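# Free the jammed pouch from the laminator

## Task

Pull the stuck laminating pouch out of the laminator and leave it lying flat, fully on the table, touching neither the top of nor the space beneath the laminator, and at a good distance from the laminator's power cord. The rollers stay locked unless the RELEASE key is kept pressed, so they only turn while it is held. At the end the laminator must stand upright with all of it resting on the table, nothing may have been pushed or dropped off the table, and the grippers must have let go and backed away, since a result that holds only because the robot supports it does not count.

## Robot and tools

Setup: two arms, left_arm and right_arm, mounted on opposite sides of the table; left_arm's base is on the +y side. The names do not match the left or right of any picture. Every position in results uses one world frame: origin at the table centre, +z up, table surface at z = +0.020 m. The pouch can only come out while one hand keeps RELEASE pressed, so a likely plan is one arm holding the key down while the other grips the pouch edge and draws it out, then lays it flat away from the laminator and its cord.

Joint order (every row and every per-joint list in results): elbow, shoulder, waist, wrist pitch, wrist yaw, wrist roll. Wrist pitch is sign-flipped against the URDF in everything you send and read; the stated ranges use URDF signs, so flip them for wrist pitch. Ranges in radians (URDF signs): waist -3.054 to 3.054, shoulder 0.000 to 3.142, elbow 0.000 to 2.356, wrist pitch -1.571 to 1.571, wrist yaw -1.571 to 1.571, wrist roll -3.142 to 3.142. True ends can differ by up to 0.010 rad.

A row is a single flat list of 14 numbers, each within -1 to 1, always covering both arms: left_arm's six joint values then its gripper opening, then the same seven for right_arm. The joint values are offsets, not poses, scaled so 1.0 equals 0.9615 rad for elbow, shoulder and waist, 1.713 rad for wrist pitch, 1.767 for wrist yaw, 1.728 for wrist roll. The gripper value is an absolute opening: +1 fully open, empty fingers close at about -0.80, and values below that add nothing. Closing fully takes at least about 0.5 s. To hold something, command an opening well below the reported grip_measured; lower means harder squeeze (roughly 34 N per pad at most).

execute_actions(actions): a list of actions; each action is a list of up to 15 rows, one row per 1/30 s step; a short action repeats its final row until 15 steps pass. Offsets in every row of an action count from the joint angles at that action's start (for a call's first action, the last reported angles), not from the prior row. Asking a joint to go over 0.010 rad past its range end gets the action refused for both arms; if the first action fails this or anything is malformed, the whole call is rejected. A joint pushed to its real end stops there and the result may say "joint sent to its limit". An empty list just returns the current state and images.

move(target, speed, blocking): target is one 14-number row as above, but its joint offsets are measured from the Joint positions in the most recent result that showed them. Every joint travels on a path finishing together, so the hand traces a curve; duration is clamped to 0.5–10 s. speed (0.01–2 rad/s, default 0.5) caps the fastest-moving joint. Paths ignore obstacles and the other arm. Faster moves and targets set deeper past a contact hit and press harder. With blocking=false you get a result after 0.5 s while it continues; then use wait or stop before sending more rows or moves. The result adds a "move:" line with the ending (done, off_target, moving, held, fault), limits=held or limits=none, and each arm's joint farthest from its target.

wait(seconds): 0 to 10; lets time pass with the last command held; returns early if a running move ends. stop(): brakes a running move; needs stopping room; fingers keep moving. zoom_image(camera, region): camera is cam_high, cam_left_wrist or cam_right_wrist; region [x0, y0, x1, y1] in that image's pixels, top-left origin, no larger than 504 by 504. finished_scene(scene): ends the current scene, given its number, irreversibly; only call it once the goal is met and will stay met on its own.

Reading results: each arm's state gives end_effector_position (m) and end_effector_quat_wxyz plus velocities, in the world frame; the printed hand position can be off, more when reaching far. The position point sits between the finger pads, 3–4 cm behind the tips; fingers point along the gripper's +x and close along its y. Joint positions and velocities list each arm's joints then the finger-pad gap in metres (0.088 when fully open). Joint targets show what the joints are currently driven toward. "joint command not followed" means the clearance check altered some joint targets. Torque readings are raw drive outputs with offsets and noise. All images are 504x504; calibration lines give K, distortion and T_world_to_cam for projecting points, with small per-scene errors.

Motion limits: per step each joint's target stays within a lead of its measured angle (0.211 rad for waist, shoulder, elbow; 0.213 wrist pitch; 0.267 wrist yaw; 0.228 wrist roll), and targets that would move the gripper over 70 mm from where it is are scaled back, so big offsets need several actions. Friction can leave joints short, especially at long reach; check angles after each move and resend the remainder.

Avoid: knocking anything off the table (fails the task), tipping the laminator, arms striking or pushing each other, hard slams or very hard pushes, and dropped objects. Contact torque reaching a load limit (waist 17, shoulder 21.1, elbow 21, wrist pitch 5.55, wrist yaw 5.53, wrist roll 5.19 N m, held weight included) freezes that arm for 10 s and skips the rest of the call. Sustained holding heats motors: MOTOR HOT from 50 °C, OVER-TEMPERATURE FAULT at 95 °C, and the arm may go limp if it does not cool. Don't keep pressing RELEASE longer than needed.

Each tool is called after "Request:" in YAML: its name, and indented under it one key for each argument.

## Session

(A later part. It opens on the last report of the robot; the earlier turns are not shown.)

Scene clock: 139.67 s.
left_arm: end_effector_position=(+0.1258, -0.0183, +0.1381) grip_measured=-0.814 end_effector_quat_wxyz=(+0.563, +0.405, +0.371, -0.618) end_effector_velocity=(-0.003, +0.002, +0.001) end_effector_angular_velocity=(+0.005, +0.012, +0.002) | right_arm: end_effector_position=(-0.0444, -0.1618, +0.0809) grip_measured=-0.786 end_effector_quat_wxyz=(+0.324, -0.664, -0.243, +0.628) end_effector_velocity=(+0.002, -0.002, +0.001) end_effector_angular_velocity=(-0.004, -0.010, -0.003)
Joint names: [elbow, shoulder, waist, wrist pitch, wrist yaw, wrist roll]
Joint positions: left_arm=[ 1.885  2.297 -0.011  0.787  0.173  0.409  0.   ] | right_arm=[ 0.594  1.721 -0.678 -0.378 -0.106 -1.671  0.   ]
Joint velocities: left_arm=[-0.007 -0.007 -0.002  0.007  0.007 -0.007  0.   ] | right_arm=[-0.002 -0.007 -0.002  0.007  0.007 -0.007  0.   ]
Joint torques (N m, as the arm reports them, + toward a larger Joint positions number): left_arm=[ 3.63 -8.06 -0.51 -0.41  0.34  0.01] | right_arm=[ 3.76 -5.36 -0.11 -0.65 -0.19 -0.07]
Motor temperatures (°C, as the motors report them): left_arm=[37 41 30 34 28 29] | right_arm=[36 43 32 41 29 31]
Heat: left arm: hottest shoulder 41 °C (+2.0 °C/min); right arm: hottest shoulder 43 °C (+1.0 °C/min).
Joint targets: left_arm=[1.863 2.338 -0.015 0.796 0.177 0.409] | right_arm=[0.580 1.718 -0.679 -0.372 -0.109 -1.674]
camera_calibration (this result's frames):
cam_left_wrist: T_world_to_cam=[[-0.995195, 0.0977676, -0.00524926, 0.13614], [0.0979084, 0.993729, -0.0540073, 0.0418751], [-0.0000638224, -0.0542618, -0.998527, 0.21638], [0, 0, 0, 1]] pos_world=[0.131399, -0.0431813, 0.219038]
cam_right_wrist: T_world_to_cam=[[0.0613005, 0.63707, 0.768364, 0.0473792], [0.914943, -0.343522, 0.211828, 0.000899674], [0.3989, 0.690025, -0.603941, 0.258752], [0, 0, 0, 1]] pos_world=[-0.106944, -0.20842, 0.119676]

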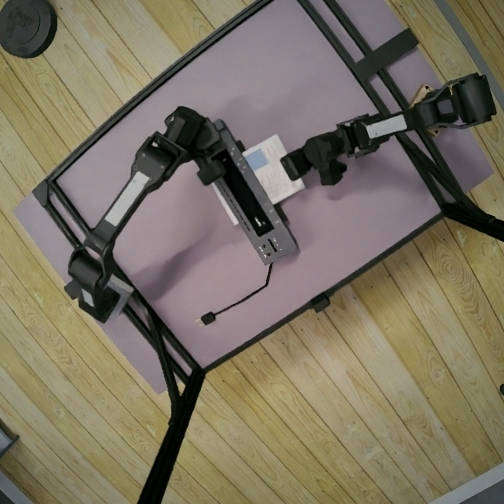

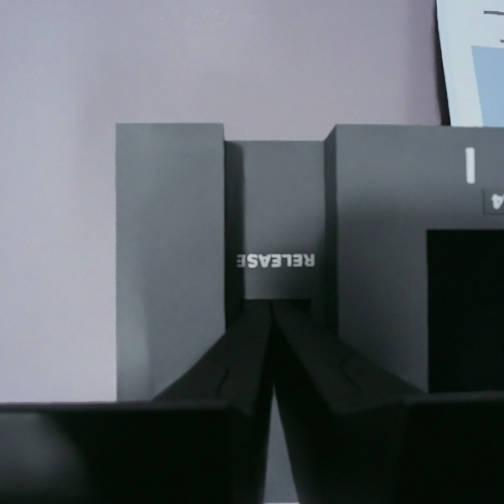

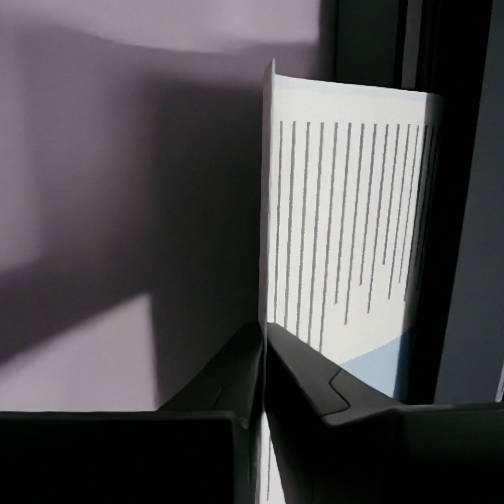

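Request:
execute_actions:
  actions:
    - [[-0.023,0.043,-0.004,0.005,0.002,0,-0.85, -0.0173,-0.0068,-0.0015,0.0055,-0.0018,-0.002,-1],[-0.023,0.043,-0.004,0.005,0.002,0,-0.85, -0.0209,-0.0117,-0.0022,0.0082,-0.0019,-0.0025,-1],[-0.023,0.043,-0.004,0.005,0.002,0,-0.85, -0.0254,-0.0178,-0.003,0.0116,-0.002,-0.003,-1],[-0.023,0.043,-0.004,0.005,0.002,0,-0.85, -0.0309,-0.0252,-0.004,0.0156,-0.0022,-0.0037,-1],[-0.023,0.043,-0.004,0.005,0.002,0,-0.85, -0.0372,-0.0338,-0.0052,0.0203,-0.0024,-0.0045,-1],[-0.023,0.043,-0.004,0.005,0.002,0,-0.85, -0.0435,-0.0424,-0.0063,0.025,-0.0026,-0.0052,-1],[-0.023,0.043,-0.004,0.005,0.002,0,-0.85, -0.0503,-0.0516,-0.0076,0.03,-0.0028,-0.006,-1],[-0.023,0.043,-0.004,0.005,0.002,0,-0.85, -0.0571,-0.0608,-0.0088,0.035,-0.003,-0.0069,-1],[-0.023,0.043,-0.004,0.005,0.002,0,-0.85, -0.0639,-0.07,-0.0101,0.0401,-0.0032,-0.0077,-1],[-0.023,0.043,-0.004,0.005,0.002,0,-0.85, -0.0706,-0.0792,-0.0114,0.0451,-0.0034,-0.0085,-1],[-0.023,0.043,-0.004,0.005,0.002,0,-0.85, -0.0774,-0.0884,-0.0126,0.0501,-0.0036,-0.0093,-1],[-0.023,0.043,-0.004,0.005,0.002,0,-0.85, -0.0842,-0.0976,-0.0139,0.0552,-0.0039,-0.0102,-1],[-0.023,0.043,-0.004,0.005,0.002,0,-0.85, -0.0914,-0.1074,-0.0152,0.0605,-0.0041,-0.011,-1],[-0.023,0.043,-0.004,0.005,0.002,0,-0.85, -0.0982,-0.1166,-0.0164,0.0656,-0.0043,-0.0119,-1],[-0.023,0.043,-0.004,0.005,0.002,0,-0.85, -0.105,-0.1258,-0.0177,0.0706,-0.0045,-0.0127,-1]]
    - [[-0.023,0.043,-0.004,0.005,0.002,0,-0.85, -0.0398,-0.0332,-0.0072,0.0244,-0.0024,-0.0053,-1],[-0.023,0.043,-0.004,0.005,0.002,0,-0.85, -0.0432,-0.0414,-0.0083,0.0296,-0.0025,-0.006,-1],[-0.023,0.043,-0.004,0.005,0.002,0,-0.85, -0.0466,-0.0495,-0.0093,0.0347,-0.0026,-0.0067,-1],[-0.023,0.043,-0.004,0.005,0.002,0,-0.85, -0.05,-0.0577,-0.0104,0.0398,-0.0028,-0.0074,-1],[-0.023,0.043,-0.004,0.005,0.002,0,-0.85, -0.0534,-0.0659,-0.0114,0.045,-0.0029,-0.0081,-1],[-0.023,0.043,-0.004,0.005,0.002,0,-0.85, -0.0568,-0.0741,-0.0124,0.0501,-0.003,-0.0088,-1],[-0.023,0.043,-0.004,0.005,0.002,0,-0.85, -0.0602,-0.0823,-0.0135,0.0552,-0.0031,-0.0095,-1],[-0.023,0.043,-0.004,0.005,0.002,0,-0.85, -0.0636,-0.0904,-0.0145,0.0603,-0.0032,-0.0102,-1],[-0.023,0.043,-0.004,0.005,0.002,0,-0.85, -0.067,-0.0986,-0.0156,0.0655,-0.0033,-0.0109,-1],[-0.023,0.043,-0.004,0.005,0.002,0,-0.85, -0.0704,-0.1068,-0.0166,0.0706,-0.0034,-0.0116,-1],[-0.023,0.043,-0.004,0.005,0.002,0,-0.85, -0.0738,-0.115,-0.0176,0.0757,-0.0035,-0.0123,-1],[-0.023,0.043,-0.004,0.005,0.002,0,-0.85, -0.0772,-0.1232,-0.0187,0.0809,-0.0037,-0.013,-1],[-0.023,0.043,-0.004,0.005,0.002,0,-0.85, -0.0806,-0.1313,-0.0197,0.086,-0.0038,-0.0137,-1],[-0.023,0.043,-0.004,0.005,0.002,0,-0.85, -0.084,-0.1395,-0.0208,0.0911,-0.0039,-0.0144,-1],[-0.023,0.043,-0.004,0.005,0.002,0,-0.85, -0.0874,-0.1477,-0.0218,0.0963,-0.004,-0.015,-1]]
    - [[-0.023,0.043,-0.004,0.005,0.002,0,-0.85, -0.0359,-0.0338,-0.0075,0.0273,-0.002,-0.0054,-1],[-0.023,0.043,-0.004,0.005,0.002,0,-0.85, -0.0375,-0.0416,-0.0087,0.033,-0.002,-0.0062,-1],[-0.023,0.043,-0.004,0.005,0.002,0,-0.85, -0.0391,-0.0494,-0.01,0.0386,-0.002,-0.007,-1],[-0.023,0.043,-0.004,0.005,0.002,0,-0.85, -0.0407,-0.0572,-0.0112,0.0443,-0.002,-0.0078,-1],[-0.023,0.043,-0.004,0.005,0.002,0,-0.85, -0.0423,-0.065,-0.0125,0.05,-0.002,-0.0086,-1],[-0.023,0.043,-0.004,0.005,0.002,0,-0.85, -0.0438,-0.0728,-0.0137,0.0557,-0.002,-0.0095,-1],[-0.023,0.043,-0.004,0.005,0.002,0,-0.85, -0.0454,-0.0806,-0.015,0.0614,-0.002,-0.0103,-1],[-0.023,0.043,-0.004,0.005,0.002,0,-0.85, -0.047,-0.0884,-0.0162,0.067,-0.002,-0.0111,-1],[-0.023,0.043,-0.004,0.005,0.002,0,-0.85, -0.0486,-0.0962,-0.0175,0.0727,-0.002,-0.0119,-1],[-0.023,0.043,-0.004,0.005,0.002,0,-0.85, -0.0502,-0.104,-0.0187,0.0784,-0.002,-0.0127,-1],[-0.023,0.043,-0.004,0.005,0.002,0,-0.85, -0.0518,-0.1118,-0.02,0.0841,-0.002,-0.0135,-1],[-0.023,0.043,-0.004,0.005,0.002,0,-0.85, -0.0534,-0.1196,-0.0212,0.0898,-0.002,-0.0144,-1],[-0.023,0.043,-0.004,0.005,0.002,0,-0.85, -0.055,-0.1274,-0.0225,0.0954,-0.002,-0.0152,-1],[-0.023,0.043,-0.004,0.005,0.002,0,-0.85, -0.0566,-0.1352,-0.0237,0.1011,-0.002,-0.016,-1],[-0.023,0.043,-0.004,0.005,0.002,0,-0.85, -0.0582,-0.143,-0.025,0.1068,-0.002,-0.0168,-1]]
    - [[-0.023,0.043,-0.004,0.005,0.002,0,-0.85, -0.0252,-0.0333,-0.0087,0.0248,0,-0.0055,-1],[-0.023,0.043,-0.004,0.005,0.002,0,-0.85, -0.0265,-0.0406,-0.0101,0.0304,0,-0.0065,-1],[-0.023,0.043,-0.004,0.005,0.002,0,-0.85, -0.0279,-0.0479,-0.0115,0.0359,0,-0.0074,-1],[-0.023,0.043,-0.004,0.005,0.002,0,-0.85, -0.0292,-0.0552,-0.0129,0.0414,0,-0.0083,-1],[-0.023,0.043,-0.004,0.005,0.002,0,-0.85, -0.0305,-0.0626,-0.0143,0.047,0,-0.0093,-1],[-0.023,0.043,-0.004,0.005,0.002,0,-0.85, -0.0318,-0.0699,-0.0156,0.0525,0,-0.0102,-1],[-0.023,0.043,-0.004,0.005,0.002,0,-0.85, -0.0331,-0.0772,-0.017,0.058,0,-0.0111,-1],[-0.023,0.043,-0.004,0.005,0.002,0,-0.85, -0.0345,-0.0845,-0.0184,0.0635,0,-0.012,-1],[-0.023,0.043,-0.004,0.005,0.002,0,-0.85, -0.0358,-0.0918,-0.0198,0.0691,0,-0.013,-1],[-0.023,0.043,-0.004,0.005,0.002,0,-0.85, -0.0371,-0.0991,-0.0212,0.0746,0,-0.0139,-1],[-0.023,0.043,-0.004,0.005,0.002,0,-0.85, -0.0384,-0.1064,-0.0226,0.0801,0,-0.0148,-1],[-0.023,0.043,-0.004,0.005,0.002,0,-0.85, -0.0397,-0.1137,-0.024,0.0857,0,-0.0158,-1],[-0.023,0.043,-0.004,0.005,0.002,0,-0.85, -0.0411,-0.121,-0.0254,0.0912,0,-0.0167,-1],[-0.023,0.043,-0.004,0.005,0.002,0,-0.85, -0.0424,-0.1284,-0.0267,0.0967,0,-0.0176,-1],[-0.023,0.043,-0.004,0.005,0.002,0,-0.85, -0.0437,-0.1357,-0.0281,0.1022,0,-0.0185,-1]]

Scene clock: 160.70 s.
left_arm: end_effector_position=(+0.1258, -0.0183, +0.1381) grip_measured=-0.814 end_effector_quat_wxyz=(+0.563, +0.405, +0.371, -0.618) end_effector_velocity=(+0.002, +0.001, +0.001) end_effector_angular_velocity=(+0.004, -0.008, -0.002) | right_arm: end_effector_position=(-0.0614, -0.2911, +0.0691) grip_measured=-0.787 end_effector_quat_wxyz=(+0.221, -0.691, -0.134, +0.676) end_effector_velocity=(-0.009, -0.048, +0.007) end_effector_angular_velocity=(-0.108, +0.021, +0.012)
Joint names: [elbow, shoulder, waist, wrist pitch, wrist yaw, wrist roll]
Joint positions: left_arm=[ 1.885  2.297 -0.011  0.787  0.173  0.409  0.   ] | right_arm=[ 0.381  1.294 -0.758  0.163 -0.118 -1.764  0.   ]
Joint velocities: left_arm=[ 0.002 -0.002  0.002  0.007 -0.007  0.007  0.   ] | right_arm=[-0.042 -0.212 -0.037  0.286 -0.007 -0.051 -0.   ]
Joint torques (N m, as the arm reports them, + toward a larger Joint positions number): left_arm=[ 3.63 -7.95 -0.38 -0.41  0.35  0.02] | right_arm=[ 4.6  -3.24 -0.21 -0.34 -0.14  0.02]
Motor temperatures (°C, as the motors report them): left_arm=[36 40 30 34 28 29] | right_arm=[36 43 32 39 29 31]
Heat: left arm: hottest shoulder 40 °C (-1.0 °C/min); right arm: hottest shoulder 43 °C (+1.0 °C/min).
Joint targets: left_arm=[1.863 2.338 -0.014 0.796 0.177 0.409] | right_arm=[0.369 1.271 -0.764 0.190 -0.118 -1.768]
camera_calibration (this result's frames):
cam_left_wrist: T_world_to_cam=[[-0.995195, 0.0977676, -0.00524926, 0.13614], [0.0979084, 0.993729, -0.0540073, 0.0418751], [-0.0000638224, -0.0542618, -0.998527, 0.21638], [0, 0, 0, 1]] pos_world=[0.131399, -0.0431813, 0.219038]
cam_right_wrist: T_world_to_cam=[[0.0934984, 0.843476, 0.528968, 0.21852], [0.92754, -0.266883, 0.261615, -0.00582815], [0.361838, 0.466178, -0.807311, 0.294317], [0, 0, 0, 1]] pos_world=[-0.121521, -0.323076, 0.12354]

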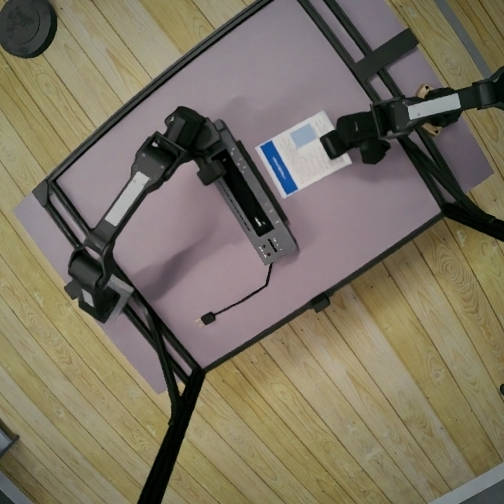

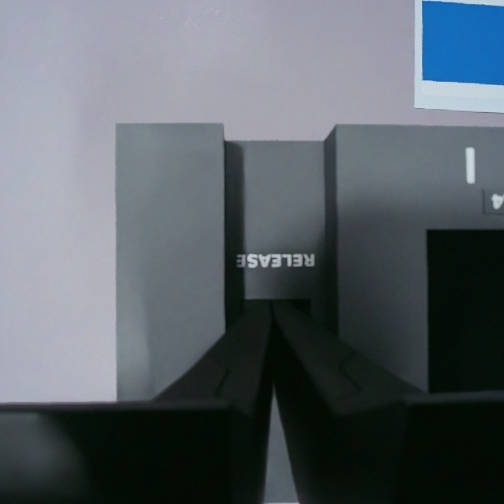

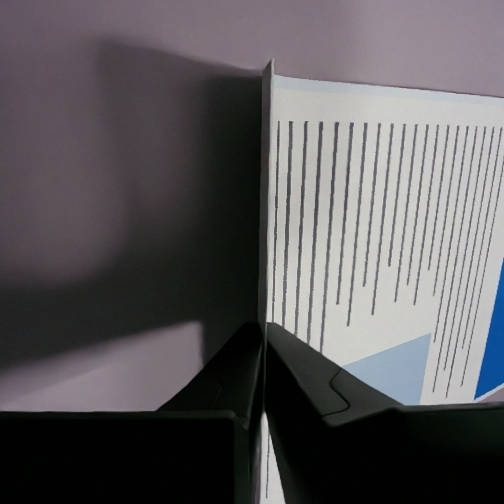

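Request:
execute_actions:
  actions: []

Scene clock: 164.73 s.
left_arm: end_effector_position=(+0.1258, -0.0183, +0.1381) grip_measured=-0.814 end_effector_quat_wxyz=(+0.563, +0.405, +0.371, -0.618) end_effector_velocity=(-0.005, +0.000, +0.000) end_effector_angular_velocity=(+0.005, +0.012, -0.003) | right_arm: end_effector_position=(-0.0621, -0.2951, +0.0697) grip_measured=-0.787 end_effector_quat_wxyz=(+0.218, -0.691, -0.131, +0.677) end_effector_velocity=(+0.002, -0.003, -0.001) end_effector_angular_velocity=(-0.009, -0.007, -0.004)
Joint names: [elbow, shoulder, waist, wrist pitch, wrist yaw, wrist roll]
Joint positions: left_arm=[ 1.885  2.297 -0.011  0.787  0.173  0.409  0.   ] | right_arm=[ 0.377  1.276 -0.761  0.186 -0.118 -1.767  0.   ]
Joint velocities: left_arm=[-0.002 -0.002 -0.007  0.007  0.007 -0.007  0.   ] | right_arm=[-0.002 -0.002 -0.007  0.007  0.007 -0.007 -0.   ]
Joint torques (N m, as the arm reports them, + toward a larger Joint positions number): left_arm=[ 3.55 -8.03 -0.5  -0.41  0.35  0.  ] | right_arm=[ 4.77 -3.19 -0.24 -0.36 -0.15 -0.02]
Motor temperatures (°C, as the motors report them): left_arm=[36 40 30 34 28 29] | right_arm=[36 43 32 39 29 31]
Heat: left arm: hottest shoulder 40 °C (-1.0 °C/min); right arm: hottest shoulder 43 °C (+1.0 °C/min).
Joint targets: left_arm=[1.863 2.338 -0.014 0.796 0.177 0.409] | right_arm=[0.368 1.271 -0.763 0.190 -0.119 -1.769]
camera_calibration (this result's frames):
cam_left_wrist: T_world_to_cam=[[-0.995195, 0.0977676, -0.00524926, 0.13614], [0.0979084, 0.993729, -0.0540073, 0.0418751], [-0.0000638224, -0.0542618, -0.998527, 0.21638], [0, 0, 0, 1]] pos_world=[0.131399, -0.0431813, 0.219038]
cam_right_wrist: T_world_to_cam=[[0.0939469, 0.848119, 0.52141, 0.223547], [0.927964, -0.264309, 0.262723, -0.00570816], [0.360634, 0.459168, -0.811855, 0.294965], [0, 0, 0, 1]] pos_world=[-0.122079, -0.326541, 0.124408]

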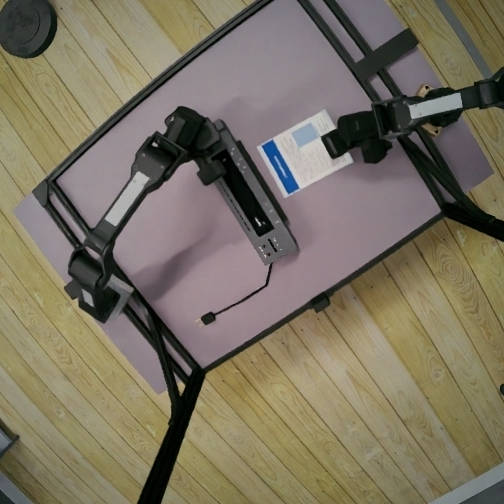

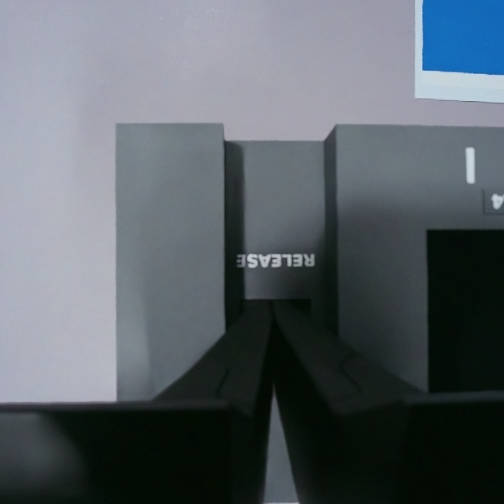

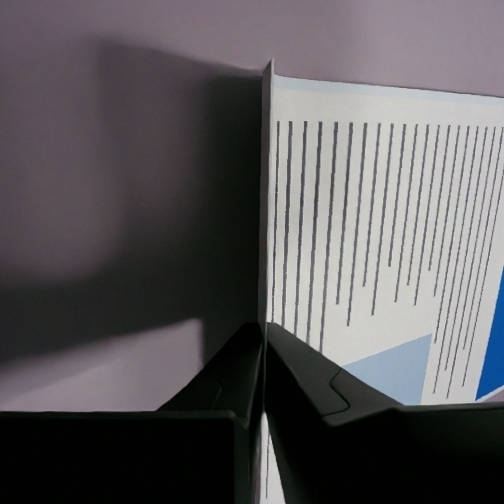

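Request:
move:
  target: [-0.3, -0.62, 0, 0, 0, 0, -0.85, -0.012, -0.142, -0.032, 0.13, 0.011, -0.022, -1]
  speed: 0.6

Scene clock: 178.17 s.
left_arm: end_effector_position=(+0.0985, +0.0561, +0.3125) grip_measured=-0.814 end_effector_quat_wxyz=(+0.634, +0.352, +0.248, -0.642) end_effector_velocity=(+0.000, -0.001, -0.001) end_effector_angular_velocity=(-0.001, -0.002, +0.008) | right_arm: end_effector_position=(-0.0649, -0.3280, +0.0754) grip_measured=-0.787 end_effector_quat_wxyz=(+0.187, -0.700, -0.098, +0.682) end_effector_velocity=(-0.003, +0.001, +0.001) end_effector_angular_velocity=(+0.005, +0.017, +0.013)
Joint names: [elbow, shoulder, waist, wrist pitch, wrist yaw, wrist roll]
Joint positions: left_arm=[ 1.608  1.712 -0.011  0.787  0.173  0.409  0.   ] | right_arm=[ 0.374  1.145 -0.789  0.405 -0.1   -1.804  0.   ]
Joint velocities: left_arm=[-0.002  0.002 -0.002 -0.007 -0.007 -0.007  0.   ] | right_arm=[ 0.002 -0.002 -0.002  0.007 -0.022 -0.007  0.   ]
Joint torques (N m, as the arm reports them, + toward a larger Joint positions number): left_arm=[  5.4  -10.7   -0.05  -1.32   0.18  -0.02] | right_arm=[ 5.11 -2.58 -0.25 -0.24 -0.06 -0.04]
Motor temperatures (°C, as the motors report them): left_arm=[36 40 30 34 28 29] | right_arm=[36 42 32 38 29 31]
Heat: left arm: hottest shoulder 40 °C (-2.0 °C/min); right arm: hottest shoulder 42 °C (+0.0 °C/min).
Joint targets: left_arm=[1.596 1.701 -0.011 0.787 0.173 0.409] | right_arm=[0.366 1.140 -0.792 0.409 -0.098 -1.806]
move: off_target (left_arm); limits=none; left_arm: farthest joint: the shoulder, 0.012 radians from its target (0.596 radians at the start); right_arm: farthest joint: the elbow, 0.008 radians from its target (0.012 radians at the start)
camera_calibration (this result's frames):
cam_left_wrist: T_world_to_cam=[[-0.987617, 0.0770996, -0.136635, 0.144081], [0.118098, 0.938672, -0.323958, 0.0654496], [0.103278, -0.336083, -0.936153, 0.380685], [0, 0, 0, 1]] pos_world=[0.0952512, 0.0553974, 0.397269]
cam_right_wrist: T_world_to_cam=[[0.0973317, 0.892642, 0.440132, 0.26968], [0.927723, -0.241495, 0.284624, -0.00742836], [0.360357, 0.380617, -0.85163, 0.292993], [0, 0, 0, 1]] pos_world=[-0.124939, -0.35404, 0.132941]

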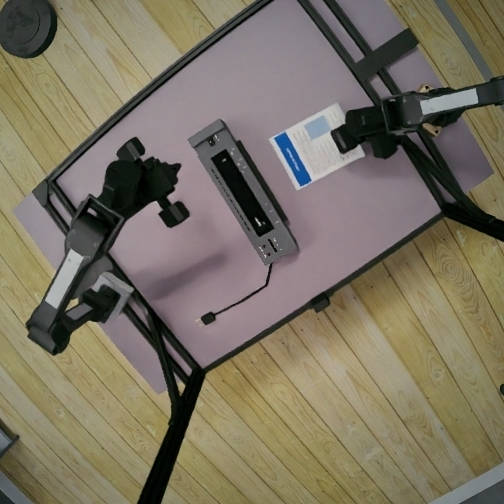

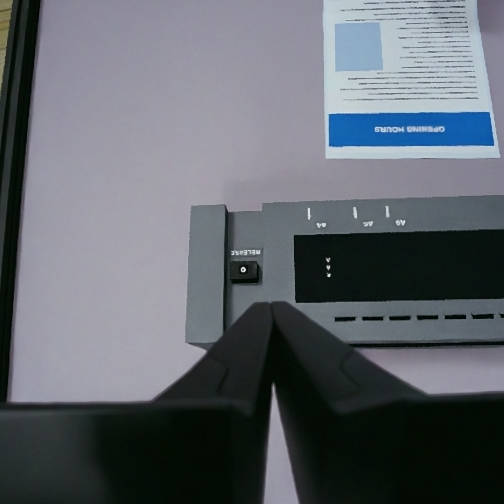

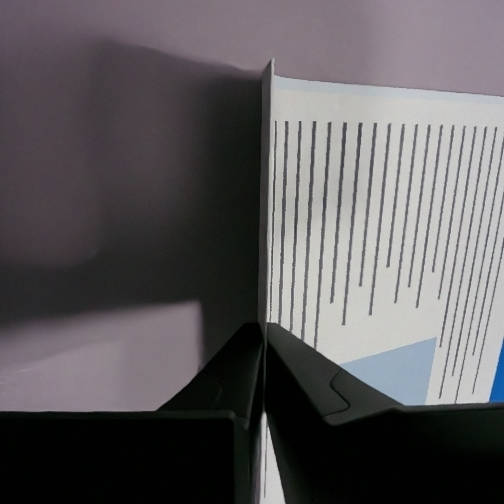

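Request:
execute_actions:
  actions:
    - [[0,0,0,0,0,0,-0.85,0,0,0,0,0,0,-0.8],[0,0,0,0,0,0,-0.85,0,0,0,0,0,0,-0.76],[0,0,0,0,0,0,-0.85,0,0,0,0,0,0,-0.72],[0,0,0,0,0,0,-0.85,0,0,0,0,0,0,-0.67],[0,0,0,0,0,0,-0.85,0,0,0,0,0,0,-0.62],[0,0,0,0,0,0,-0.85,0,0,0,0,0,0,-0.56],[0,0,0,0,0,0,-0.85,0,0,0,0,0,0,-0.5],[0,0,0,0,0,0,-0.85,0,0,0,0,0,0,-0.44],[0,0,0,0,0,0,-0.85,0,0,0,0,0,0,-0.38],[0,0,0,0,0,0,-0.85,0,0,0,0,0,0,-0.32],[0,0,0,0,0,0,-0.85,0,0,0,0,0,0,-0.26],[0,0,0,0,0,0,-0.85,0,0,0,0,0,0,-0.2],[0,0,0,0,0,0,-0.85,0,0,0,0,0,0,-0.15],[0,0,0,0,0,0,-0.85,0,0,0,0,0,0,-0.1],[0,0,0,0,0,0,-0.85,0,0,0,0,0,0,-0.05]]

Scene clock: 184.17 s.
left_arm: end_effector_position=(+0.0985, +0.0561, +0.3125) grip_measured=-0.814 end_effector_quat_wxyz=(+0.634, +0.352, +0.248, -0.642) end_effector_velocity=(-0.001, +0.002, -0.001) end_effector_angular_velocity=(+0.008, +0.002, +0.008) | right_arm: end_effector_position=(-0.0649, -0.3280, +0.0754) grip_measured=-0.179 end_effector_quat_wxyz=(+0.187, -0.700, -0.098, +0.682) end_effector_velocity=(+0.001, +0.000, -0.000) end_effector_angular_velocity=(+0.004, +0.003, +0.002)
Joint names: [elbow, shoulder, waist, wrist pitch, wrist yaw, wrist roll]
Joint positions: left_arm=[ 1.608  1.712 -0.011  0.787  0.173  0.409  0.   ] | right_arm=[ 0.374  1.145 -0.789  0.405 -0.1   -1.804  0.03 ]
Joint velocities: left_arm=[-0.002 -0.002 -0.002  0.007 -0.007 -0.007  0.   ] | right_arm=[-0.002  0.002 -0.007 -0.007 -0.007 -0.007  0.077]
Joint torques (N m, as the arm reports them, + toward a larger Joint positions number): left_arm=[ 6.73 -9.35 -0.08 -1.32  0.16  0.  ] | right_arm=[ 5.97 -2.05  0.04 -0.55 -0.12  0.  ]
Motor temperatures (°C, as the motors report them): left_arm=[36 41 30 34 28 29] | right_arm=[36 41 32 37 29 31]
Heat: left arm: hottest shoulder 41 °C (+0.0 °C/min); right arm: hottest shoulder 41 °C (-2.0 °C/min).
Joint targets: left_arm=[1.608 1.712 -0.011 0.787 0.173 0.409] | right_arm=[0.374 1.145 -0.789 0.405 -0.100 -1.804]
camera_calibration (this result's frames):
cam_left_wrist: T_world_to_cam=[[-0.987617, 0.0770996, -0.136635, 0.144081], [0.118098, 0.938672, -0.323958, 0.0654496], [0.103278, -0.336083, -0.936153, 0.380685], [0, 0, 0, 1]] pos_world=[0.0952512, 0.0553974, 0.397269]
cam_right_wrist: T_world_to_cam=[[0.0973317, 0.892642, 0.440132, 0.26968], [0.927723, -0.241495, 0.284624, -0.00742836], [0.360357, 0.380617, -0.85163, 0.292993], [0, 0, 0, 1]] pos_world=[-0.124939, -0.35404, 0.132941]

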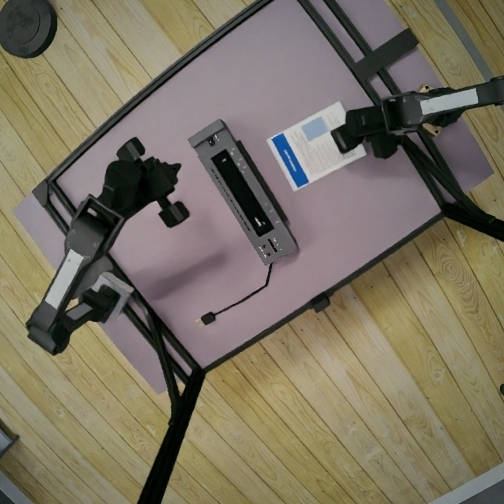

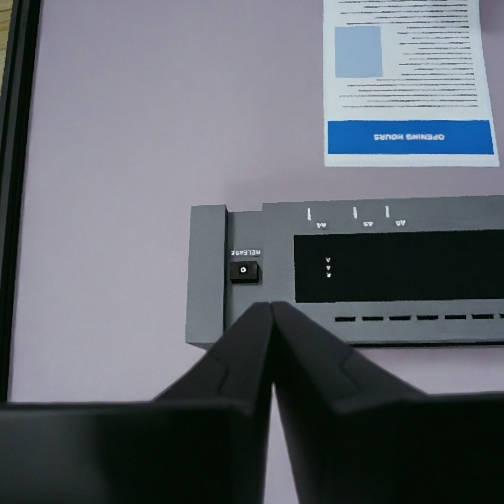

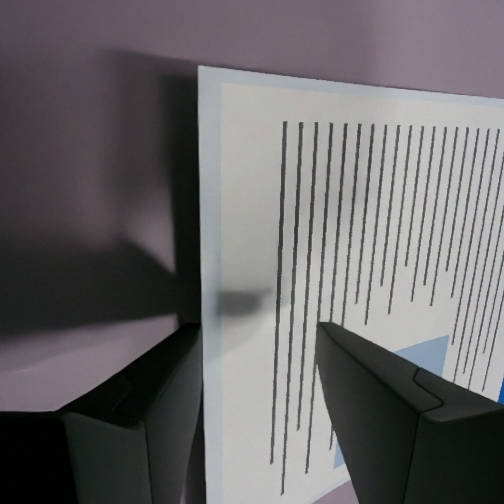

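Request:
move:
  target: [-0.3, -0.42, 0, 0, 0, 0, -0.85, 0.364, -0.52, 0, 0.438, 0, 0, 0.15]
  speed: 0.6

Scene clock: 193.67 s.
left_arm: end_effector_position=(+0.0675, +0.1403, +0.3525) grip_measured=-0.814 end_effector_quat_wxyz=(+0.657, +0.329, +0.200, -0.648) end_effector_velocity=(-0.000, +0.001, -0.003) end_effector_angular_velocity=(+0.013, +0.005, +0.008) | right_arm: end_effector_position=(-0.0877, -0.3847, +0.2057) grip_measured=+0.150 end_effector_quat_wxyz=(+0.213, -0.703, -0.129, +0.666) end_effector_velocity=(-0.001, -0.001, -0.001) end_effector_angular_velocity=(-0.005, +0.005, +0.007)
Joint names: [elbow, shoulder, waist, wrist pitch, wrist yaw, wrist roll]
Joint positions: left_arm=[ 1.332  1.321 -0.011  0.787  0.173  0.409  0.   ] | right_arm=[ 0.712  0.648 -0.789  1.153 -0.1   -1.804  0.046]
Joint velocities: left_arm=[-0.002  0.002 -0.002  0.007 -0.007 -0.007  0.   ] | right_arm=[-0.002 -0.002 -0.002  0.007 -0.007 -0.007 -0.   ]
Joint torques (N m, as the arm reports them, + toward a larger Joint positions number): left_arm=[ 5.25 -7.42  0.02 -1.45  0.16  0.  ] | right_arm=[ 7.9  -0.44  0.05 -0.49 -0.11  0.01]
Motor temperatures (°C, as the motors report them): left_arm=[37 41 30 34 28 29] | right_arm=[36 40 32 37 29 31]
Heat: left arm: hottest shoulder 41 °C (+0.0 °C/min); right arm: hottest shoulder 40 °C (-3.0 °C/min).
Joint targets: left_arm=[1.319 1.309 -0.011 0.787 0.173 0.409] | right_arm=[0.724 0.645 -0.789 1.156 -0.100 -1.804]
move: off_target (left_arm, right_arm); limits=none; left_arm: farthest joint: the shoulder, 0.013 radians from its target (0.404 radians at the start); right_arm: farthest joint: the elbow, 0.012 radians from its target (0.350 radians at the start)
camera_calibration (this result's frames):
cam_left_wrist: T_world_to_cam=[[-0.981197, 0.0600299, -0.183435, 0.130877], [0.133289, 0.898126, -0.41905, 0.0412127], [0.139592, -0.435621, -0.88924, 0.444555], [0, 0, 0, 1]] pos_world=[0.0608666, 0.148787, 0.436594]
cam_right_wrist: T_world_to_cam=[[0.081824, 0.853935, 0.513906, 0.23373], [0.918316, -0.264974, 0.294082, -0.0489371], [0.387299, 0.447865, -0.805864, 0.452552], [0, 0, 0, 1]] pos_world=[-0.149458, -0.41524, 0.258972]

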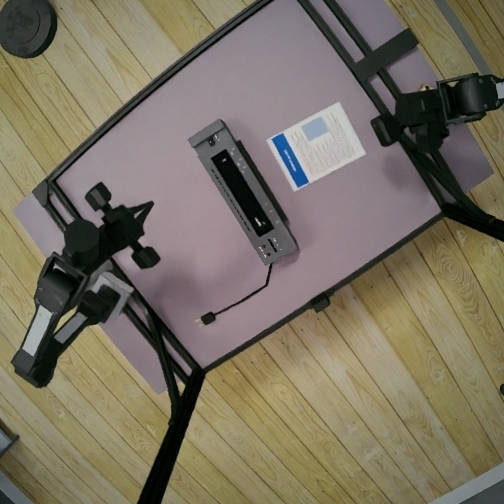

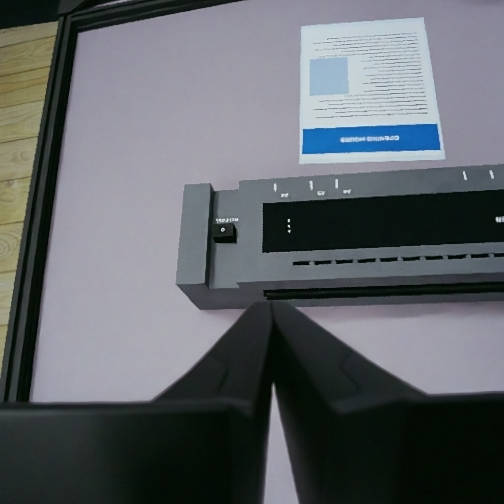

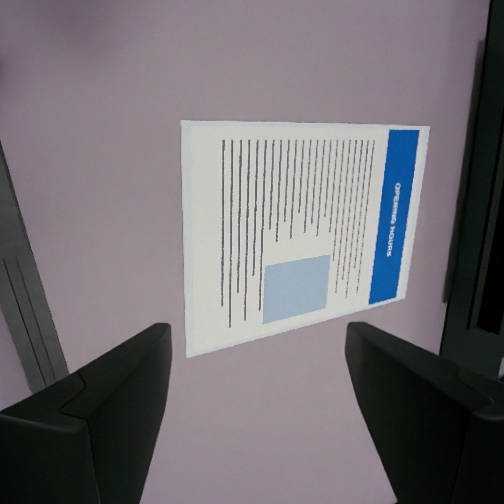

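Request:
zoom_image:
  camera: "cam_high"
  region: [170, 70, 430, 330]

Region (170, 70, 430, 330) of cam_high's 504x504 image, scaled by 1.938, with more detail than that image has.

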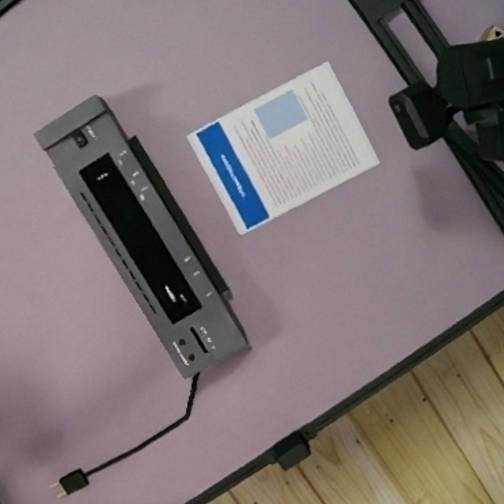

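The pouch is lying flat on the table, clear of the laminator and its cord. The laminator is upright and both arms have moved away.

Request:
finished_scene:
  scene: 2

The scene is finished: the task was done.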